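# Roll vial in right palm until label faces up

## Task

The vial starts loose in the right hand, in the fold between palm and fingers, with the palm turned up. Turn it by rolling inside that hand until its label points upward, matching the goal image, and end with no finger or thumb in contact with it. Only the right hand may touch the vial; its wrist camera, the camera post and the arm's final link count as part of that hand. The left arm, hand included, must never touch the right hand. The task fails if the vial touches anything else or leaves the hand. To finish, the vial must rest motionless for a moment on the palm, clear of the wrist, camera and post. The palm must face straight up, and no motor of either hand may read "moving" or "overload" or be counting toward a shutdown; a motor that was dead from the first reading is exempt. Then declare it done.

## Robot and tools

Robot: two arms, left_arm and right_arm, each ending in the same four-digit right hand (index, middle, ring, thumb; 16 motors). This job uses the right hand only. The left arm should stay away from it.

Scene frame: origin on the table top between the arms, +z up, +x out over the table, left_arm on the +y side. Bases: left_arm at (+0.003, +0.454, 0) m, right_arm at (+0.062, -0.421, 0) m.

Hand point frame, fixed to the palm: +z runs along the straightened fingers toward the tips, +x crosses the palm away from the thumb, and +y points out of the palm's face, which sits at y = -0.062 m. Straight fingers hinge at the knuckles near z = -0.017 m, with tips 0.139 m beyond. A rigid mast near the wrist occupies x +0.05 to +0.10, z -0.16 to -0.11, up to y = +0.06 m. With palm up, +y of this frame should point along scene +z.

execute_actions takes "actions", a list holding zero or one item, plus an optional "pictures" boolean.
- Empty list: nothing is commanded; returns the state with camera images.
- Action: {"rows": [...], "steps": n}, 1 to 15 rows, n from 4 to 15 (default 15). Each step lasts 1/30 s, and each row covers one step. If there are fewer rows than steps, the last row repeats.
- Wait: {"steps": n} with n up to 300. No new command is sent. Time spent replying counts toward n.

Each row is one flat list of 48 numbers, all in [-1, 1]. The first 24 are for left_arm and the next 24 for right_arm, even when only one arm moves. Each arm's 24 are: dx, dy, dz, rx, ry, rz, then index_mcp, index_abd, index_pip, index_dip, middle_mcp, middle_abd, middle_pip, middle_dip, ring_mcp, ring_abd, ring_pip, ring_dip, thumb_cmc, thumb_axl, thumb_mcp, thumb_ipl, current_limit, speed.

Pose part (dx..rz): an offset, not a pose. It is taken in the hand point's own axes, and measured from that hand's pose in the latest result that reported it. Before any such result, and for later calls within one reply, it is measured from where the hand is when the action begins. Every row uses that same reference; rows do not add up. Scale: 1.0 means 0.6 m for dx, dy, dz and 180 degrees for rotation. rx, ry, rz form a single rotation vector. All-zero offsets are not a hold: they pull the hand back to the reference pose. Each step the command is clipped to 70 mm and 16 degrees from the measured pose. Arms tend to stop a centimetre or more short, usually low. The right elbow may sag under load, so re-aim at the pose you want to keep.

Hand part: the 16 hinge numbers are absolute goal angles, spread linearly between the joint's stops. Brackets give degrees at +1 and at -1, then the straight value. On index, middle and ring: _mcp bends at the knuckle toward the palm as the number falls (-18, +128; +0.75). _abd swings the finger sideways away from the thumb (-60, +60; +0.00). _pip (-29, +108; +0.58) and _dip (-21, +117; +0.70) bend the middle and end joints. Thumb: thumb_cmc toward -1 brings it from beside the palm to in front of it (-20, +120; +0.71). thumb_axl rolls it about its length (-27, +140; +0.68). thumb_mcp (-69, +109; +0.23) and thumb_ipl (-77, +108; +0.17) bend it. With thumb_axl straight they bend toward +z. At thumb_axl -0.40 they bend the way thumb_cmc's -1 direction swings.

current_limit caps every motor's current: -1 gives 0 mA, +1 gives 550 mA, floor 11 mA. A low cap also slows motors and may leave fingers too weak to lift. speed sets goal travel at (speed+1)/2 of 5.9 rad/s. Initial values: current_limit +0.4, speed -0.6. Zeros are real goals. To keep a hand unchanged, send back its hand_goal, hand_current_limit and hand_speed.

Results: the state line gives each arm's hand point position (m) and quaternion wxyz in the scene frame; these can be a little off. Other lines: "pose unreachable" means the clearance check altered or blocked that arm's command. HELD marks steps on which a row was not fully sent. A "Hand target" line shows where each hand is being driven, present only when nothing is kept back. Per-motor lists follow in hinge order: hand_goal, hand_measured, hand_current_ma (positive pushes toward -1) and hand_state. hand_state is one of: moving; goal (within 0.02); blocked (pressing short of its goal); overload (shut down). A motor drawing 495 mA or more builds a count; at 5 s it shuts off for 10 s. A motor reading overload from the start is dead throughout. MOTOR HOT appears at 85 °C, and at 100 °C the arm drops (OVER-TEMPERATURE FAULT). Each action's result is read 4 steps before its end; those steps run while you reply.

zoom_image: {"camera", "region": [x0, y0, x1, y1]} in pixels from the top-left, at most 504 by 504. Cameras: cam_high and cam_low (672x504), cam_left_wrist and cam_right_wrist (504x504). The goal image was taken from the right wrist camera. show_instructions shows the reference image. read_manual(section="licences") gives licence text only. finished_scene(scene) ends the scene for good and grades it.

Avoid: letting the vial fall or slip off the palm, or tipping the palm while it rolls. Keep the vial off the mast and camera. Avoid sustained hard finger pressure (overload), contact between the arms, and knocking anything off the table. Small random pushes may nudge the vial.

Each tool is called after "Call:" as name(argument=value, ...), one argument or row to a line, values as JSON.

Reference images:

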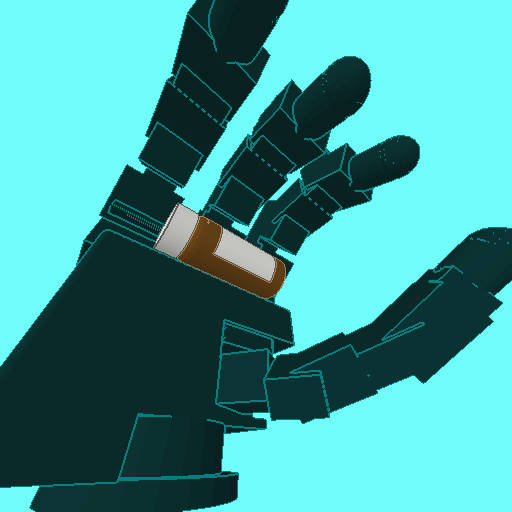

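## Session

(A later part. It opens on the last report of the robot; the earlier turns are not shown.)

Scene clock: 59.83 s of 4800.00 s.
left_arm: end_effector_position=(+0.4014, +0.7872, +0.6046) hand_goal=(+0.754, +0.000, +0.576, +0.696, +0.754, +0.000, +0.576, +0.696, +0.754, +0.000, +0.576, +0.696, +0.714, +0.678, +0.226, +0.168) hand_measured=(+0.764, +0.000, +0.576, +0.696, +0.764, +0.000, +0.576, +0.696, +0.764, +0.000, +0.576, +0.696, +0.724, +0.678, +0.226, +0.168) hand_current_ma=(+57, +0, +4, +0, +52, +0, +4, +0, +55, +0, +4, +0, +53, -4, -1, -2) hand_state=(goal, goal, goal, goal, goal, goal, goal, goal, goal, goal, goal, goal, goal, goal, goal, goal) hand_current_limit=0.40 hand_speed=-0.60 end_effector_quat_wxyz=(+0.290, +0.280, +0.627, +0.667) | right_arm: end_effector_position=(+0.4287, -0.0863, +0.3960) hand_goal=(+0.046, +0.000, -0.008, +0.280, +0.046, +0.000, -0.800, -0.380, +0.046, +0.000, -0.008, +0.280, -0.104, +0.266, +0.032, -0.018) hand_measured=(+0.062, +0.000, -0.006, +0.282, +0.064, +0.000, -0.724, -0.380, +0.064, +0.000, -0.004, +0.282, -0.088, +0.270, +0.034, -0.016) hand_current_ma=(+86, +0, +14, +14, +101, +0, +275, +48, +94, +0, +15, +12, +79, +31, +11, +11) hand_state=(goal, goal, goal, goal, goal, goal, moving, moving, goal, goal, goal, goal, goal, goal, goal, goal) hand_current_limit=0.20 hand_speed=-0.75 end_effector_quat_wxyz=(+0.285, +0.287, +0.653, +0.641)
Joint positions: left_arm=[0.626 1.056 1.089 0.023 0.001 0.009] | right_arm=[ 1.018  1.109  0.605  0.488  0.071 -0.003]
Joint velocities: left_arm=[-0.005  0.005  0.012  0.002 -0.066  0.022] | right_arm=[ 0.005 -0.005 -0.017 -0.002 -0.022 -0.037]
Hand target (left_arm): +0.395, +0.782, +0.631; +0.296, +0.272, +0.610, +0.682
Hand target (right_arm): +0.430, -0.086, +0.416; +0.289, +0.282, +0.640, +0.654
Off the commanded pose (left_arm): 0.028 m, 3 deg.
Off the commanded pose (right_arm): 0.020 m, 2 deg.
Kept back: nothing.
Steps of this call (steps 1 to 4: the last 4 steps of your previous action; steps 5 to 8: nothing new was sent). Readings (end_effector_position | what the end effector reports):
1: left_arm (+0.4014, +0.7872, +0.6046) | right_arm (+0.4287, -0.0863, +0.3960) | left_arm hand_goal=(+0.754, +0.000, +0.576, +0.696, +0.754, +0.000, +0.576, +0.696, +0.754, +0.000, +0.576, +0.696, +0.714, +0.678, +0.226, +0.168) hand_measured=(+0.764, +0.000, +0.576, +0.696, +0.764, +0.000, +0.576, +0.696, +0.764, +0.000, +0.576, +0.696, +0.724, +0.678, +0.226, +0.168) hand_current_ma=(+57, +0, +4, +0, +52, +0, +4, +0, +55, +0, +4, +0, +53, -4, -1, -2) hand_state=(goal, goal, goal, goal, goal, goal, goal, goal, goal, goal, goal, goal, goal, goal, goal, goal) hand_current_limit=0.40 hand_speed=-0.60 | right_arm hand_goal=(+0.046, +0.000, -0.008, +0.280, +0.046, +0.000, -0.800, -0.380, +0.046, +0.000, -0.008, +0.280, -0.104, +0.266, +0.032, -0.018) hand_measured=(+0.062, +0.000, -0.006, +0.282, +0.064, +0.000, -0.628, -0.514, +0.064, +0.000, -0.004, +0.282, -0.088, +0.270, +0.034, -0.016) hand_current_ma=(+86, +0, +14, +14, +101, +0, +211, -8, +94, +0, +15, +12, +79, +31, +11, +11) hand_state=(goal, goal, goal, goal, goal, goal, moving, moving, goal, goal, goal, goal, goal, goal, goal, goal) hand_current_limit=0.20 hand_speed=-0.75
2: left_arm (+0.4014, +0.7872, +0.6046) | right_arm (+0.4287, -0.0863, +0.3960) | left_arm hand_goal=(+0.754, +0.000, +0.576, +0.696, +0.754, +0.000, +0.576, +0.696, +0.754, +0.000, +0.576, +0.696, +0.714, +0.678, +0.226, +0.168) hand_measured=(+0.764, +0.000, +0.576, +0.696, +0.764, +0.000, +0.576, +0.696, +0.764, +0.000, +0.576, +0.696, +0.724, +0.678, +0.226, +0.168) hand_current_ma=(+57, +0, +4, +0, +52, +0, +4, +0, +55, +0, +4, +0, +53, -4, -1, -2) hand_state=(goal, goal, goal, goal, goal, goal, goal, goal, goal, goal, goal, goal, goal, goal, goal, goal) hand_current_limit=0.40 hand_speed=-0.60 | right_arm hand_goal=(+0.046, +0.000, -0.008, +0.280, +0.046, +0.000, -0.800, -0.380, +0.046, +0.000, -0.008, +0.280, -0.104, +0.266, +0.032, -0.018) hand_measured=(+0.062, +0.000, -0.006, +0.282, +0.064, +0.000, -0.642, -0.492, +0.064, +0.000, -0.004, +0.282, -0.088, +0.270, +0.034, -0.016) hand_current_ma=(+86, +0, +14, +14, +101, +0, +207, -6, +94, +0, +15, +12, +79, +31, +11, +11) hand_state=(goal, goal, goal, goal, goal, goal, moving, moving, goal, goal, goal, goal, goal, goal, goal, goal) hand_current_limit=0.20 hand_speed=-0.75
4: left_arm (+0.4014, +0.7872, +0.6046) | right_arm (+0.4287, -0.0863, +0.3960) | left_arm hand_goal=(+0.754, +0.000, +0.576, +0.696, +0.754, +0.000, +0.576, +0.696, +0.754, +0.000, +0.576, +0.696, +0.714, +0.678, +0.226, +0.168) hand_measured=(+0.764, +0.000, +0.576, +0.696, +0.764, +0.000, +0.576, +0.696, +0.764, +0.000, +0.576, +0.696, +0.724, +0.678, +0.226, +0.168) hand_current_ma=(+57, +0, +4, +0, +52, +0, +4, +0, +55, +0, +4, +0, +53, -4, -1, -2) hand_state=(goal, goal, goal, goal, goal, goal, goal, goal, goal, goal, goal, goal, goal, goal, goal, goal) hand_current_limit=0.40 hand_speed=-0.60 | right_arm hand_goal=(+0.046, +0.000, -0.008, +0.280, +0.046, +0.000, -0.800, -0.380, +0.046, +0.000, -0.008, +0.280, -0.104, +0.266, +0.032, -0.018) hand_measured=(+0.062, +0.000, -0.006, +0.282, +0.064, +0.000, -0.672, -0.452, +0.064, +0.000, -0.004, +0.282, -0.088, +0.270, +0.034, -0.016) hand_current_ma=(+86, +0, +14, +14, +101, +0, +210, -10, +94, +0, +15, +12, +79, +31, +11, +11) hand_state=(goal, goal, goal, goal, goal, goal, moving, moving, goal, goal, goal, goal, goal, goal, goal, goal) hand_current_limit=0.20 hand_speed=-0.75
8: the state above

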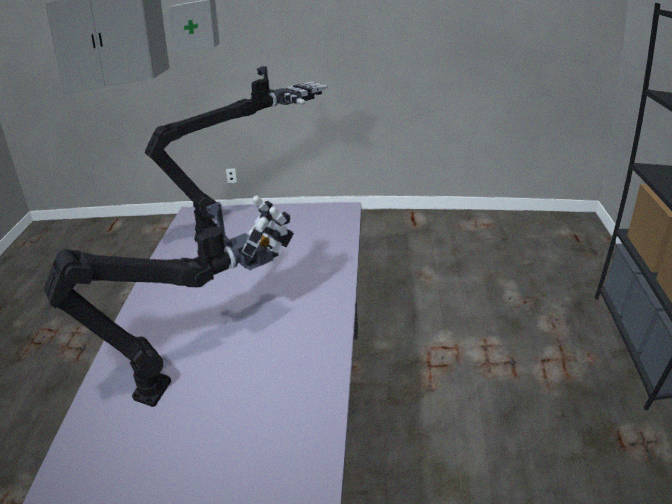

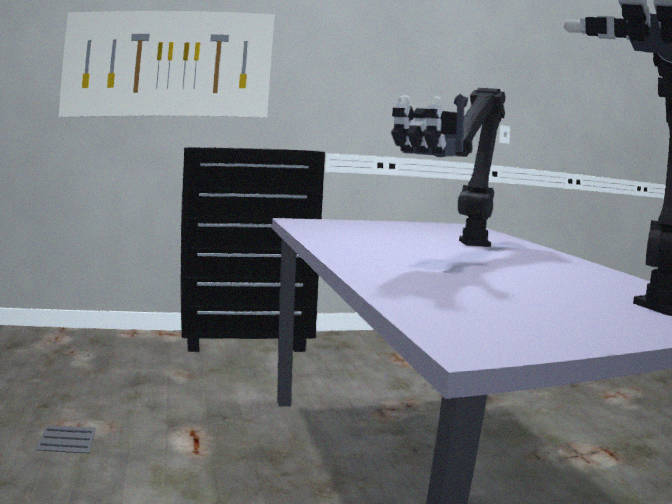

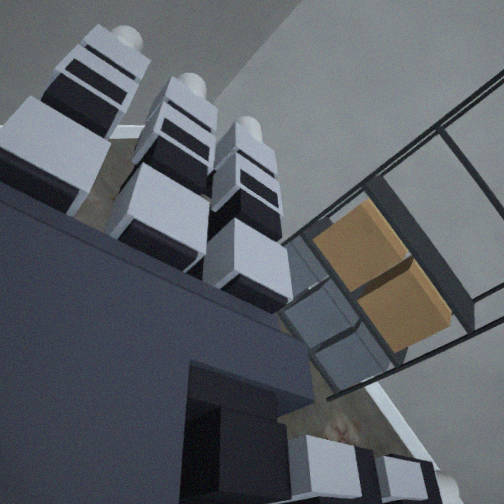

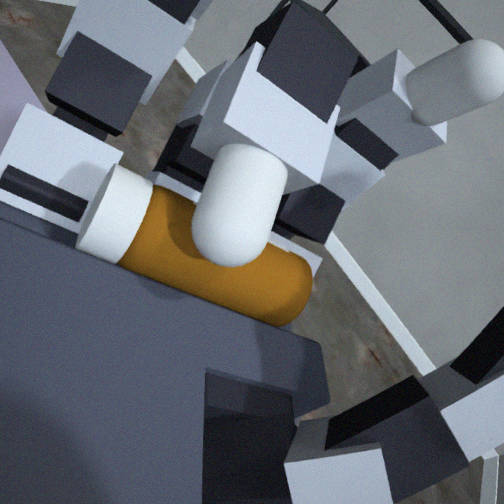

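Call:
execute_actions(
  actions=[
    {"rows": [[0,0.0463,-0.0099,-0.0163,0,0,0.754,0,0.576,0.696,0.754,0,0.576,0.696,0.754,0,0.576,0.696,0.714,0.678,0.226,0.168,0.4,-0.6,0,0.0333,0.0025,-0.0123,0.0004,0.0011,0.046,0,-0.008,0.28,0.046,0,-0.50,-0.38,0.046,0,-0.008,0.28,-0.104,0.266,0.032,-0.018,0.3,-0.5],[0,0.0463,-0.0099,-0.0163,0,0,0.754,0,0.576,0.696,0.754,0,0.576,0.696,0.754,0,0.576,0.696,0.714,0.678,0.226,0.168,0.4,-0.6,0,0.0333,0.0025,-0.0123,0.0004,0.0011,0.046,0,-0.008,0.28,0.046,0,-0.50,-0.38,0.046,0,-0.008,0.28,-0.104,0.266,0.032,-0.018,0.3,-0.5],[0,0.0463,-0.0099,-0.0163,0,0,0.754,0,0.576,0.696,0.754,0,0.576,0.696,0.754,0,0.576,0.696,0.714,0.678,0.226,0.168,0.4,-0.6,0,0.0333,0.0025,-0.0123,0.0004,0.0011,0.046,0,-0.008,0.28,0.046,0,-0.50,-0.38,0.046,0,-0.008,0.28,-0.104,0.266,0.032,-0.018,0.3,-0.5],[0,0.0463,-0.0099,-0.0163,0,0,0.754,0,0.576,0.696,0.754,0,0.576,0.696,0.754,0,0.576,0.696,0.714,0.678,0.226,0.168,0.4,-0.6,0,0.0333,0.0025,-0.0123,0.0004,0.0011,0.046,0,-0.008,0.28,0.046,0,-0.50,-0.65,0.046,0,-0.008,0.28,-0.104,0.266,0.032,-0.018,0.3,-0.5]], "steps": 11},
  ],
)

Call:
execute_actions(
  actions=[
    {"rows": [[0,0.0463,-0.0099,-0.0163,0,0,0.754,0,0.576,0.696,0.754,0,0.576,0.696,0.754,0,0.576,0.696,0.714,0.678,0.226,0.168,0.4,-0.6,0,0.0333,0.0025,-0.0123,0.0004,0.0011,0.046,0,-0.008,0.28,0.046,0,-0.62,-0.65,0.046,0,-0.008,0.28,-0.104,0.266,0.032,-0.018,0.3,-0.5],[0,0.0463,-0.0099,-0.0163,0,0,0.754,0,0.576,0.696,0.754,0,0.576,0.696,0.754,0,0.576,0.696,0.714,0.678,0.226,0.168,0.4,-0.6,0,0.0333,0.0025,-0.0123,0.0004,0.0011,0.046,0,-0.008,0.28,0.046,0,-0.62,-0.65,0.046,0,-0.008,0.28,-0.104,0.266,0.032,-0.018,0.3,-0.5],[0,0.0463,-0.0099,-0.0163,0,0,0.754,0,0.576,0.696,0.754,0,0.576,0.696,0.754,0,0.576,0.696,0.714,0.678,0.226,0.168,0.4,-0.6,0,0.0333,0.0025,-0.0123,0.0004,0.0011,0.046,0,-0.008,0.28,0.046,0,-0.62,-0.65,0.046,0,-0.008,0.28,-0.104,0.266,0.032,-0.018,0.3,-0.5],[0,0.0463,-0.0099,-0.0163,0,0,0.754,0,0.576,0.696,0.754,0,0.576,0.696,0.754,0,0.576,0.696,0.714,0.678,0.226,0.168,0.4,-0.6,0,0.0333,0.0025,-0.0123,0.0004,0.0011,0.046,0,-0.008,0.28,0.046,0,-0.80,-0.38,0.046,0,-0.008,0.28,-0.104,0.266,0.032,-0.018,0.2,-0.75]], "steps": 15},
  ],
)

Call:
execute_actions(
  actions=[
    {"steps": 8},
  ],
  pictures=true,
)

Scene clock: 60.83 s of 4800.00 s.
left_arm: end_effector_position=(+0.4014, +0.7872, +0.6046) hand_goal=(+0.754, +0.000, +0.576, +0.696, +0.754, +0.000, +0.576, +0.696, +0.754, +0.000, +0.576, +0.696, +0.714, +0.678, +0.226, +0.168) hand_measured=(+0.764, +0.000, +0.576, +0.696, +0.764, +0.000, +0.576, +0.696, +0.764, +0.000, +0.576, +0.696, +0.724, +0.678, +0.226, +0.168) hand_current_ma=(+57, +0, +4, +0, +52, +0, +4, +0, +55, +0, +4, +0, +53, -4, -1, -2) hand_state=(goal, goal, goal, goal, goal, goal, goal, goal, goal, goal, goal, goal, goal, goal, goal, goal) hand_current_limit=0.40 hand_speed=-0.60 end_effector_quat_wxyz=(+0.290, +0.280, +0.627, +0.667) | right_arm: end_effector_position=(+0.4287, -0.0863, +0.3960) hand_goal=(+0.046, +0.000, -0.008, +0.280, +0.046, +0.000, -0.500, -0.650, +0.046, +0.000, -0.008, +0.280, -0.104, +0.266, +0.032, -0.018) hand_measured=(+0.062, +0.000, -0.006, +0.282, +0.058, +0.000, -0.624, -0.434, +0.064, +0.000, -0.004, +0.282, -0.088, +0.270, +0.034, -0.016) hand_current_ma=(+86, +0, +14, +14, +66, +0, -79, +69, +94, +0, +15, +12, +79, +31, +11, +11) hand_state=(goal, goal, goal, goal, goal, goal, moving, moving, goal, goal, goal, goal, goal, goal, goal, goal) hand_current_limit=0.30 hand_speed=-0.50 end_effector_quat_wxyz=(+0.285, +0.287, +0.653, +0.641)
Joint positions: left_arm=[0.626 1.056 1.089 0.023 0.001 0.009] | right_arm=[ 1.018  1.109  0.605  0.488  0.071 -0.003]
Joint velocities: left_arm=[ 0.005 -0.015 -0.017  0.002 -0.037 -0.022] | right_arm=[-0.005  0.015  0.002 -0.012 -0.007 -0.007]
Steps of this call (steps 1 to 23: nothing new was sent; steps 24 to 30: the first 7 steps of this action). Readings (end_effector_position | what the end effector reports):
24: left_arm (+0.4014, +0.7872, +0.6046) | right_arm (+0.4287, -0.0863, +0.3960) | left_arm hand_goal=(+0.754, +0.000, +0.576, +0.696, +0.754, +0.000, +0.576, +0.696, +0.754, +0.000, +0.576, +0.696, +0.714, +0.678, +0.226, +0.168) hand_measured=(+0.764, +0.000, +0.576, +0.696, +0.764, +0.000, +0.576, +0.696, +0.764, +0.000, +0.576, +0.696, +0.724, +0.678, +0.226, +0.168) hand_current_ma=(+57, +0, +4, +0, +52, +0, +4, +0, +55, +0, +4, +0, +53, -4, -1, -2) hand_state=(goal, goal, goal, goal, goal, goal, goal, goal, goal, goal, goal, goal, goal, goal, goal, goal) hand_current_limit=0.40 hand_speed=-0.60 | right_arm hand_goal=(+0.046, +0.000, -0.008, +0.280, +0.046, +0.000, -0.500, -0.380, +0.046, +0.000, -0.008, +0.280, -0.104, +0.266, +0.032, -0.018) hand_measured=(+0.062, +0.000, -0.006, +0.282, +0.066, +0.000, -0.732, -0.370, +0.064, +0.000, -0.004, +0.282, -0.088, +0.270, +0.034, -0.016) hand_current_ma=(+86, +0, +14, +14, +104, +0, +330, +53, +94, +0, +15, +12, +79, +31, +11, +11) hand_state=(goal, goal, goal, goal, goal, goal, moving, goal, goal, goal, goal, goal, goal, goal, goal, goal) hand_current_limit=0.30 hand_speed=-0.50
25: left_arm (+0.4014, +0.7872, +0.6046) | right_arm (+0.4287, -0.0863, +0.3960) | left_arm hand_goal=(+0.754, +0.000, +0.576, +0.696, +0.754, +0.000, +0.576, +0.696, +0.754, +0.000, +0.576, +0.696, +0.714, +0.678, +0.226, +0.168) hand_measured=(+0.764, +0.000, +0.576, +0.696, +0.764, +0.000, +0.576, +0.696, +0.764, +0.000, +0.576, +0.696, +0.724, +0.678, +0.226, +0.168) hand_current_ma=(+57, +0, +4, +0, +52, +0, +4, +0, +55, +0, +4, +0, +53, -4, -1, -2) hand_state=(goal, goal, goal, goal, goal, goal, goal, goal, goal, goal, goal, goal, goal, goal, goal, goal) hand_current_limit=0.40 hand_speed=-0.60 | right_arm hand_goal=(+0.046, +0.000, -0.008, +0.280, +0.046, +0.000, -0.500, -0.380, +0.046, +0.000, -0.008, +0.280, -0.104, +0.266, +0.032, -0.018) hand_measured=(+0.062, +0.000, -0.006, +0.282, +0.066, +0.000, -0.732, -0.370, +0.064, +0.000, -0.004, +0.282, -0.088, +0.270, +0.034, -0.016) hand_current_ma=(+86, +0, +14, +14, +104, +0, +119, +53, +94, +0, +15, +12, +79, +31, +11, +11) hand_state=(goal, goal, goal, goal, goal, goal, moving, goal, goal, goal, goal, goal, goal, goal, goal, goal) hand_current_limit=0.30 hand_speed=-0.50
27: left_arm (+0.4014, +0.7872, +0.6046) | right_arm (+0.4287, -0.0863, +0.3960) | left_arm hand_goal=(+0.754, +0.000, +0.576, +0.696, +0.754, +0.000, +0.576, +0.696, +0.754, +0.000, +0.576, +0.696, +0.714, +0.678, +0.226, +0.168) hand_measured=(+0.764, +0.000, +0.576, +0.696, +0.764, +0.000, +0.576, +0.696, +0.764, +0.000, +0.576, +0.696, +0.724, +0.678, +0.226, +0.168) hand_current_ma=(+57, +0, +4, +0, +52, +0, +4, +0, +55, +0, +4, +0, +53, -4, -1, -2) hand_state=(goal, goal, goal, goal, goal, goal, goal, goal, goal, goal, goal, goal, goal, goal, goal, goal) hand_current_limit=0.40 hand_speed=-0.60 | right_arm hand_goal=(+0.046, +0.000, -0.008, +0.280, +0.046, +0.000, -0.500, -0.650, +0.046, +0.000, -0.008, +0.280, -0.104, +0.266, +0.032, -0.018) hand_measured=(+0.062, +0.000, -0.006, +0.282, +0.064, +0.000, -0.714, -0.372, +0.064, +0.000, -0.004, +0.282, -0.088, +0.270, +0.034, -0.016) hand_current_ma=(+86, +0, +14, +14, +67, +0, -92, +14, +94, +0, +15, +12, +79, +31, +11, +11) hand_state=(goal, goal, goal, goal, moving, goal, moving, moving, goal, goal, goal, goal, goal, goal, goal, goal) hand_current_limit=0.30 hand_speed=-0.50
30: the state above

Scene clock: 61.33 s of 4800.00 s.
left_arm: end_effector_position=(+0.4014, +0.7872, +0.6046) hand_goal=(+0.754, +0.000, +0.576, +0.696, +0.754, +0.000, +0.576, +0.696, +0.754, +0.000, +0.576, +0.696, +0.714, +0.678, +0.226, +0.168) hand_measured=(+0.764, +0.000, +0.576, +0.696, +0.764, +0.000, +0.576, +0.696, +0.764, +0.000, +0.576, +0.696, +0.724, +0.678, +0.226, +0.168) hand_current_ma=(+57, +0, +4, +0, +52, +0, +4, +0, +55, +0, +4, +0, +53, -4, -1, -2) hand_state=(goal, goal, goal, goal, goal, goal, goal, goal, goal, goal, goal, goal, goal, goal, goal, goal) hand_current_limit=0.40 hand_speed=-0.60 end_effector_quat_wxyz=(+0.290, +0.280, +0.627, +0.667) | right_arm: end_effector_position=(+0.4287, -0.0863, +0.3960) hand_goal=(+0.046, +0.000, -0.008, +0.280, +0.046, +0.000, -0.800, -0.380, +0.046, +0.000, -0.008, +0.280, -0.104, +0.266, +0.032, -0.018) hand_measured=(+0.062, +0.000, -0.006, +0.282, +0.064, +0.000, -0.616, -0.534, +0.064, +0.000, -0.004, +0.282, -0.088, +0.270, +0.034, -0.016) hand_current_ma=(+86, +0, +14, +14, +102, +0, +211, -14, +94, +0, +15, +12, +79, +31, +11, +11) hand_state=(goal, goal, goal, goal, goal, goal, moving, moving, goal, goal, goal, goal, goal, goal, goal, goal) hand_current_limit=0.20 hand_speed=-0.75 end_effector_quat_wxyz=(+0.285, +0.287, +0.653, +0.641)
Joint positions: left_arm=[0.626 1.056 1.089 0.023 0.001 0.009] | right_arm=[ 1.018  1.109  0.605  0.488  0.071 -0.003]
Joint velocities: left_arm=[-0.005  0.005 -0.007 -0.007 -0.11  -0.037] | right_arm=[-0.005 -0.005 -0.002  0.002 -0.022  0.037]
Off your previous action's commanded pose (left_arm): 0.028 m, 3 deg at its last step (step 4 of this call).
Off your previous action's commanded pose (right_arm): 0.020 m, 2 deg at its last step (step 4 of this call).
Steps of this call (steps 1 to 4: the last 4 steps of your previous action; steps 5 to 15: the first 11 steps of this action, its rows measured from where the robot was after step 4). Readings (end_effector_position | what the end effector reports):
4: left_arm (+0.4014, +0.7872, +0.6046) | right_arm (+0.4287, -0.0863, +0.3960) | left_arm hand_goal=(+0.754, +0.000, +0.576, +0.696, +0.754, +0.000, +0.576, +0.696, +0.754, +0.000, +0.576, +0.696, +0.714, +0.678, +0.226, +0.168) hand_measured=(+0.764, +0.000, +0.576, +0.696, +0.764, +0.000, +0.576, +0.696, +0.764, +0.000, +0.576, +0.696, +0.724, +0.678, +0.226, +0.168) hand_current_ma=(+57, +0, +4, +0, +52, +0, +4, +0, +55, +0, +4, +0, +53, -4, -1, -2) hand_state=(goal, goal, goal, goal, goal, goal, goal, goal, goal, goal, goal, goal, goal, goal, goal, goal) hand_current_limit=0.40 hand_speed=-0.60 | right_arm hand_goal=(+0.046, +0.000, -0.008, +0.280, +0.046, +0.000, -0.500, -0.650, +0.046, +0.000, -0.008, +0.280, -0.104, +0.266, +0.032, -0.018) hand_measured=(+0.062, +0.000, -0.006, +0.282, +0.058, +0.000, -0.512, -0.572, +0.064, +0.000, -0.004, +0.282, -0.088, +0.270, +0.034, -0.016) hand_current_ma=(+86, +0, +14, +14, +67, +0, -14, +62, +94, +0, +15, +12, +79, +31, +11, +11) hand_state=(goal, goal, goal, goal, goal, goal, moving, moving, goal, goal, goal, goal, goal, goal, goal, goal) hand_current_limit=0.30 hand_speed=-0.50
5: left_arm (+0.4014, +0.7872, +0.6046) | right_arm (+0.4287, -0.0863, +0.3960) | left_arm hand_goal=(+0.754, +0.000, +0.576, +0.696, +0.754, +0.000, +0.576, +0.696, +0.754, +0.000, +0.576, +0.696, +0.714, +0.678, +0.226, +0.168) hand_measured=(+0.764, +0.000, +0.576, +0.696, +0.764, +0.000, +0.576, +0.696, +0.764, +0.000, +0.576, +0.696, +0.724, +0.678, +0.226, +0.168) hand_current_ma=(+57, +0, +4, +0, +52, +0, +4, +0, +55, +0, +4, +0, +53, -4, -1, -2) hand_state=(goal, goal, goal, goal, goal, goal, goal, goal, goal, goal, goal, goal, goal, goal, goal, goal) hand_current_limit=0.40 hand_speed=-0.60 | right_arm hand_goal=(+0.046, +0.000, -0.008, +0.280, +0.046, +0.000, -0.620, -0.650, +0.046, +0.000, -0.008, +0.280, -0.104, +0.266, +0.032, -0.018) hand_measured=(+0.062, +0.000, -0.006, +0.282, +0.058, +0.000, -0.508, -0.606, +0.064, +0.000, -0.004, +0.282, -0.088, +0.270, +0.034, -0.016) hand_current_ma=(+86, +0, +14, +14, +67, +0, -26, +35, +94, +0, +15, +12, +79, +31, +11, +11) hand_state=(goal, goal, goal, goal, goal, goal, moving, moving, goal, goal, goal, goal, goal, goal, goal, goal) hand_current_limit=0.30 hand_speed=-0.50
6: left_arm (+0.4014, +0.7872, +0.6046) | right_arm (+0.4287, -0.0863, +0.3960) | left_arm hand_goal=(+0.754, +0.000, +0.576, +0.696, +0.754, +0.000, +0.576, +0.696, +0.754, +0.000, +0.576, +0.696, +0.714, +0.678, +0.226, +0.168) hand_measured=(+0.764, +0.000, +0.576, +0.696, +0.764, +0.000, +0.576, +0.696, +0.764, +0.000, +0.576, +0.696, +0.724, +0.678, +0.226, +0.168) hand_current_ma=(+57, +0, +4, +0, +52, +0, +4, +0, +55, +0, +4, +0, +53, -4, -1, -2) hand_state=(goal, goal, goal, goal, goal, goal, goal, goal, goal, goal, goal, goal, goal, goal, goal, goal) hand_current_limit=0.40 hand_speed=-0.60 | right_arm hand_goal=(+0.046, +0.000, -0.008, +0.280, +0.046, +0.000, -0.620, -0.650, +0.046, +0.000, -0.008, +0.280, -0.104, +0.266, +0.032, -0.018) hand_measured=(+0.062, +0.000, -0.006, +0.282, +0.058, +0.000, -0.508, -0.632, +0.064, +0.000, -0.004, +0.282, -0.088, +0.270, +0.034, -0.016) hand_current_ma=(+86, +0, +14, +14, +67, +0, +91, -19, +94, +0, +15, +12, +79, +31, +11, +11) hand_state=(goal, goal, goal, goal, goal, goal, moving, moving, goal, goal, goal, goal, goal, goal, goal, goal) hand_current_limit=0.30 hand_speed=-0.50
8: left_arm (+0.4014, +0.7872, +0.6046) | right_arm (+0.4287, -0.0863, +0.3960) | left_arm hand_goal=(+0.754, +0.000, +0.576, +0.696, +0.754, +0.000, +0.576, +0.696, +0.754, +0.000, +0.576, +0.696, +0.714, +0.678, +0.226, +0.168) hand_measured=(+0.764, +0.000, +0.576, +0.696, +0.764, +0.000, +0.576, +0.696, +0.764, +0.000, +0.576, +0.696, +0.724, +0.678, +0.226, +0.168) hand_current_ma=(+57, +0, +4, +0, +52, +0, +4, +0, +55, +0, +4, +0, +53, -4, -1, -2) hand_state=(goal, goal, goal, goal, goal, goal, goal, goal, goal, goal, goal, goal, goal, goal, goal, goal) hand_current_limit=0.40 hand_speed=-0.60 | right_arm hand_goal=(+0.046, +0.000, -0.008, +0.280, +0.046, +0.000, -0.800, -0.380, +0.046, +0.000, -0.008, +0.280, -0.104, +0.266, +0.032, -0.018) hand_measured=(+0.062, +0.000, -0.006, +0.282, +0.058, +0.000, -0.548, -0.642, +0.064, +0.000, -0.004, +0.282, -0.088, +0.270, +0.034, -0.016) hand_current_ma=(+86, +0, +14, +14, +71, +0, +340, +79, +94, +0, +15, +12, +79, +31, +11, +11) hand_state=(goal, goal, goal, goal, goal, goal, moving, moving, goal, goal, goal, goal, goal, goal, goal, goal) hand_current_limit=0.20 hand_speed=-0.75
12: left_arm (+0.4014, +0.7872, +0.6046) | right_arm (+0.4287, -0.0863, +0.3960) | left_arm hand_goal=(+0.754, +0.000, +0.576, +0.696, +0.754, +0.000, +0.576, +0.696, +0.754, +0.000, +0.576, +0.696, +0.714, +0.678, +0.226, +0.168) hand_measured=(+0.764, +0.000, +0.576, +0.696, +0.764, +0.000, +0.576, +0.696, +0.764, +0.000, +0.576, +0.696, +0.724, +0.678, +0.226, +0.168) hand_current_ma=(+57, +0, +4, +0, +52, +0, +4, +0, +55, +0, +4, +0, +53, -4, -1, -2) hand_state=(goal, goal, goal, goal, goal, goal, goal, goal, goal, goal, goal, goal, goal, goal, goal, goal) hand_current_limit=0.40 hand_speed=-0.60 | right_arm hand_goal=(+0.046, +0.000, -0.008, +0.280, +0.046, +0.000, -0.800, -0.380, +0.046, +0.000, -0.008, +0.280, -0.104, +0.266, +0.032, -0.018) hand_measured=(+0.062, +0.000, -0.006, +0.282, +0.064, +0.000, -0.576, -0.594, +0.064, +0.000, -0.004, +0.282, -0.088, +0.270, +0.034, -0.016) hand_current_ma=(+86, +0, +14, +14, +102, +0, +221, -18, +94, +0, +15, +12, +79, +31, +11, +11) hand_state=(goal, goal, goal, goal, goal, goal, moving, moving, goal, goal, goal, goal, goal, goal, goal, goal) hand_current_limit=0.20 hand_speed=-0.75
15: the state above

Scene clock: 61.60 s of 4800.00 s.
left_arm: end_effector_position=(+0.4014, +0.7872, +0.6046) hand_goal=(+0.754, +0.000, +0.576, +0.696, +0.754, +0.000, +0.576, +0.696, +0.754, +0.000, +0.576, +0.696, +0.714, +0.678, +0.226, +0.168) hand_measured=(+0.764, +0.000, +0.576, +0.696, +0.764, +0.000, +0.576, +0.696, +0.764, +0.000, +0.576, +0.696, +0.724, +0.678, +0.226, +0.168) hand_current_ma=(+57, +0, +4, +0, +52, +0, +4, +0, +55, +0, +4, +0, +53, -4, -1, -2) hand_state=(goal, goal, goal, goal, goal, goal, goal, goal, goal, goal, goal, goal, goal, goal, goal, goal) hand_current_limit=0.40 hand_speed=-0.60 end_effector_quat_wxyz=(+0.290, +0.280, +0.627, +0.667) | right_arm: end_effector_position=(+0.4287, -0.0863, +0.3960) hand_goal=(+0.046, +0.000, -0.008, +0.280, +0.046, +0.000, -0.800, -0.380, +0.046, +0.000, -0.008, +0.280, -0.104, +0.266, +0.032, -0.018) hand_measured=(+0.062, +0.000, -0.006, +0.282, +0.064, +0.000, -0.722, -0.380, +0.064, +0.000, -0.004, +0.282, -0.088, +0.270, +0.034, -0.016) hand_current_ma=(+86, +0, +14, +14, +102, +0, +273, +49, +94, +0, +15, +12, +79, +31, +11, +11) hand_state=(goal, goal, goal, goal, goal, goal, moving, moving, goal, goal, goal, goal, goal, goal, goal, goal) hand_current_limit=0.20 hand_speed=-0.75 end_effector_quat_wxyz=(+0.285, +0.287, +0.653, +0.641)
Joint positions: left_arm=[0.626 1.056 1.089 0.023 0.001 0.009] | right_arm=[ 1.018  1.109  0.605  0.488  0.071 -0.003]
Joint velocities: left_arm=[-0.005 -0.005  0.007 -0.007  0.066 -0.037] | right_arm=[-0.015 -0.005 -0.012  0.017 -0.022 -0.125]
Hand target (left_arm): +0.395, +0.782, +0.631; +0.296, +0.272, +0.610, +0.682
Hand target (right_arm): +0.430, -0.086, +0.416; +0.289, +0.282, +0.640, +0.654
Off the commanded pose (left_arm): 0.028 m, 3 deg.
Off the commanded pose (right_arm): 0.020 m, 2 deg.
Kept back: nothing.
Steps of this call (steps 1 to 4: the last 4 steps of your previous action; steps 5 to 8: nothing new was sent). Readings (end_effector_position | what the end effector reports):
1: left_arm (+0.4014, +0.7872, +0.6046) | right_arm (+0.4287, -0.0863, +0.3960) | left_arm hand_goal=(+0.754, +0.000, +0.576, +0.696, +0.754, +0.000, +0.576, +0.696, +0.754, +0.000, +0.576, +0.696, +0.714, +0.678, +0.226, +0.168) hand_measured=(+0.764, +0.000, +0.576, +0.696, +0.764, +0.000, +0.576, +0.696, +0.764, +0.000, +0.576, +0.696, +0.724, +0.678, +0.226, +0.168) hand_current_ma=(+57, +0, +4, +0, +52, +0, +4, +0, +55, +0, +4, +0, +53, -4, -1, -2) hand_state=(goal, goal, goal, goal, goal, goal, goal, goal, goal, goal, goal, goal, goal, goal, goal, goal) hand_current_limit=0.40 hand_speed=-0.60 | right_arm hand_goal=(+0.046, +0.000, -0.008, +0.280, +0.046, +0.000, -0.800, -0.380, +0.046, +0.000, -0.008, +0.280, -0.104, +0.266, +0.032, -0.018) hand_measured=(+0.062, +0.000, -0.006, +0.282, +0.064, +0.000, -0.630, -0.514, +0.064, +0.000, -0.004, +0.282, -0.088, +0.270, +0.034, -0.016) hand_current_ma=(+86, +0, +14, +14, +102, +0, +210, -13, +94, +0, +15, +12, +79, +31, +11, +11) hand_state=(goal, goal, goal, goal, goal, goal, moving, moving, goal, goal, goal, goal, goal, goal, goal, goal) hand_current_limit=0.20 hand_speed=-0.75
2: left_arm (+0.4014, +0.7872, +0.6046) | right_arm (+0.4287, -0.0863, +0.3960) | left_arm hand_goal=(+0.754, +0.000, +0.576, +0.696, +0.754, +0.000, +0.576, +0.696, +0.754, +0.000, +0.576, +0.696, +0.714, +0.678, +0.226, +0.168) hand_measured=(+0.764, +0.000, +0.576, +0.696, +0.764, +0.000, +0.576, +0.696, +0.764, +0.000, +0.576, +0.696, +0.724, +0.678, +0.226, +0.168) hand_current_ma=(+57, +0, +4, +0, +52, +0, +4, +0, +55, +0, +4, +0, +53, -4, -1, -2) hand_state=(goal, goal, goal, goal, goal, goal, goal, goal, goal, goal, goal, goal, goal, goal, goal, goal) hand_current_limit=0.40 hand_speed=-0.60 | right_arm hand_goal=(+0.046, +0.000, -0.008, +0.280, +0.046, +0.000, -0.800, -0.380, +0.046, +0.000, -0.008, +0.280, -0.104, +0.266, +0.032, -0.018) hand_measured=(+0.062, +0.000, -0.006, +0.282, +0.064, +0.000, -0.642, -0.494, +0.064, +0.000, -0.004, +0.282, -0.088, +0.270, +0.034, -0.016) hand_current_ma=(+86, +0, +14, +14, +102, +0, +209, -12, +94, +0, +15, +12, +79, +31, +11, +11) hand_state=(goal, goal, goal, goal, goal, goal, moving, moving, goal, goal, goal, goal, goal, goal, goal, goal) hand_current_limit=0.20 hand_speed=-0.75
4: left_arm (+0.4014, +0.7872, +0.6046) | right_arm (+0.4287, -0.0863, +0.3960) | left_arm hand_goal=(+0.754, +0.000, +0.576, +0.696, +0.754, +0.000, +0.576, +0.696, +0.754, +0.000, +0.576, +0.696, +0.714, +0.678, +0.226, +0.168) hand_measured=(+0.764, +0.000, +0.576, +0.696, +0.764, +0.000, +0.576, +0.696, +0.764, +0.000, +0.576, +0.696, +0.724, +0.678, +0.226, +0.168) hand_current_ma=(+57, +0, +4, +0, +52, +0, +4, +0, +55, +0, +4, +0, +53, -4, -1, -2) hand_state=(goal, goal, goal, goal, goal, goal, goal, goal, goal, goal, goal, goal, goal, goal, goal, goal) hand_current_limit=0.40 hand_speed=-0.60 | right_arm hand_goal=(+0.046, +0.000, -0.008, +0.280, +0.046, +0.000, -0.800, -0.380, +0.046, +0.000, -0.008, +0.280, -0.104, +0.266, +0.032, -0.018) hand_measured=(+0.062, +0.000, -0.006, +0.282, +0.064, +0.000, -0.672, -0.452, +0.064, +0.000, -0.004, +0.282, -0.088, +0.270, +0.034, -0.016) hand_current_ma=(+86, +0, +14, +14, +102, +0, +207, -10, +94, +0, +15, +12, +79, +31, +11, +11) hand_state=(goal, goal, goal, goal, goal, goal, moving, moving, goal, goal, goal, goal, goal, goal, goal, goal) hand_current_limit=0.20 hand_speed=-0.75
8: the state above

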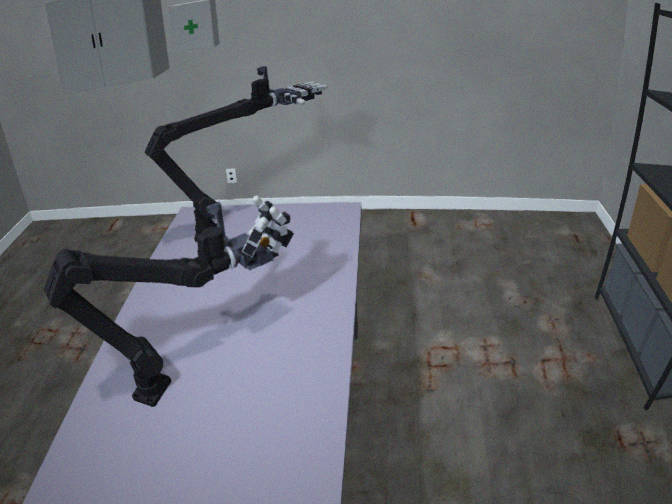

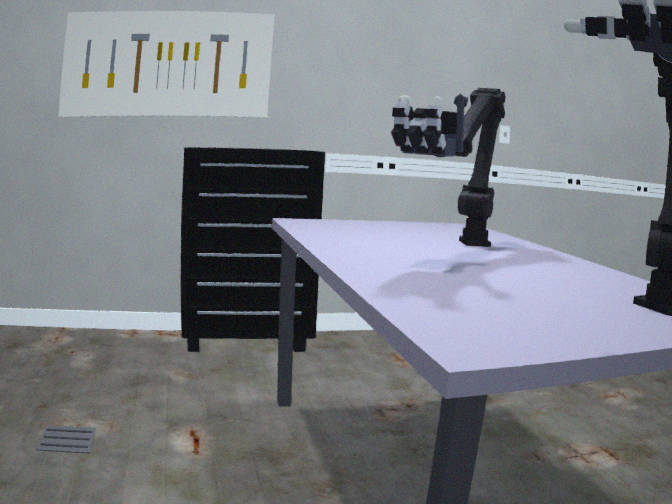

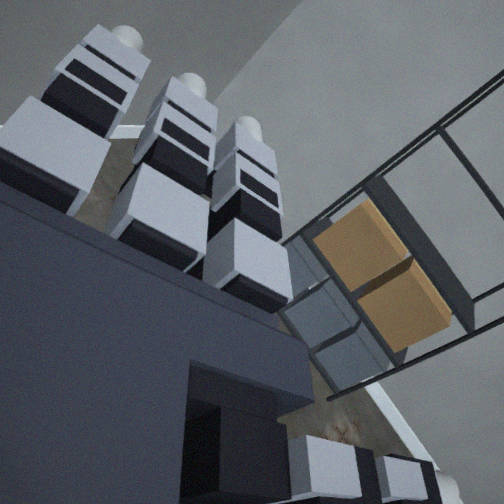

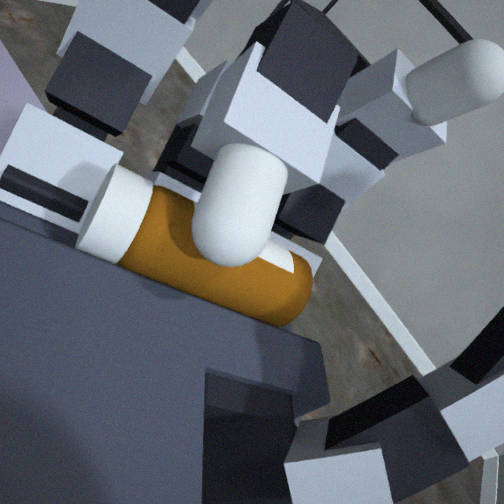

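Call:
zoom_image(
  camera="cam_right_wrist",
  region=[200, 210, 340, 340],
)

Region (200, 210, 340, 340) of cam_right_wrist's 504x504 image, scaled by 3.600, with more detail than that image has; it fills the top 468 rows of this view, and the rest is white.

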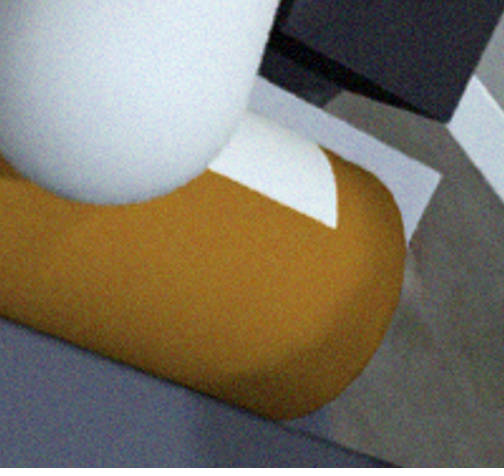

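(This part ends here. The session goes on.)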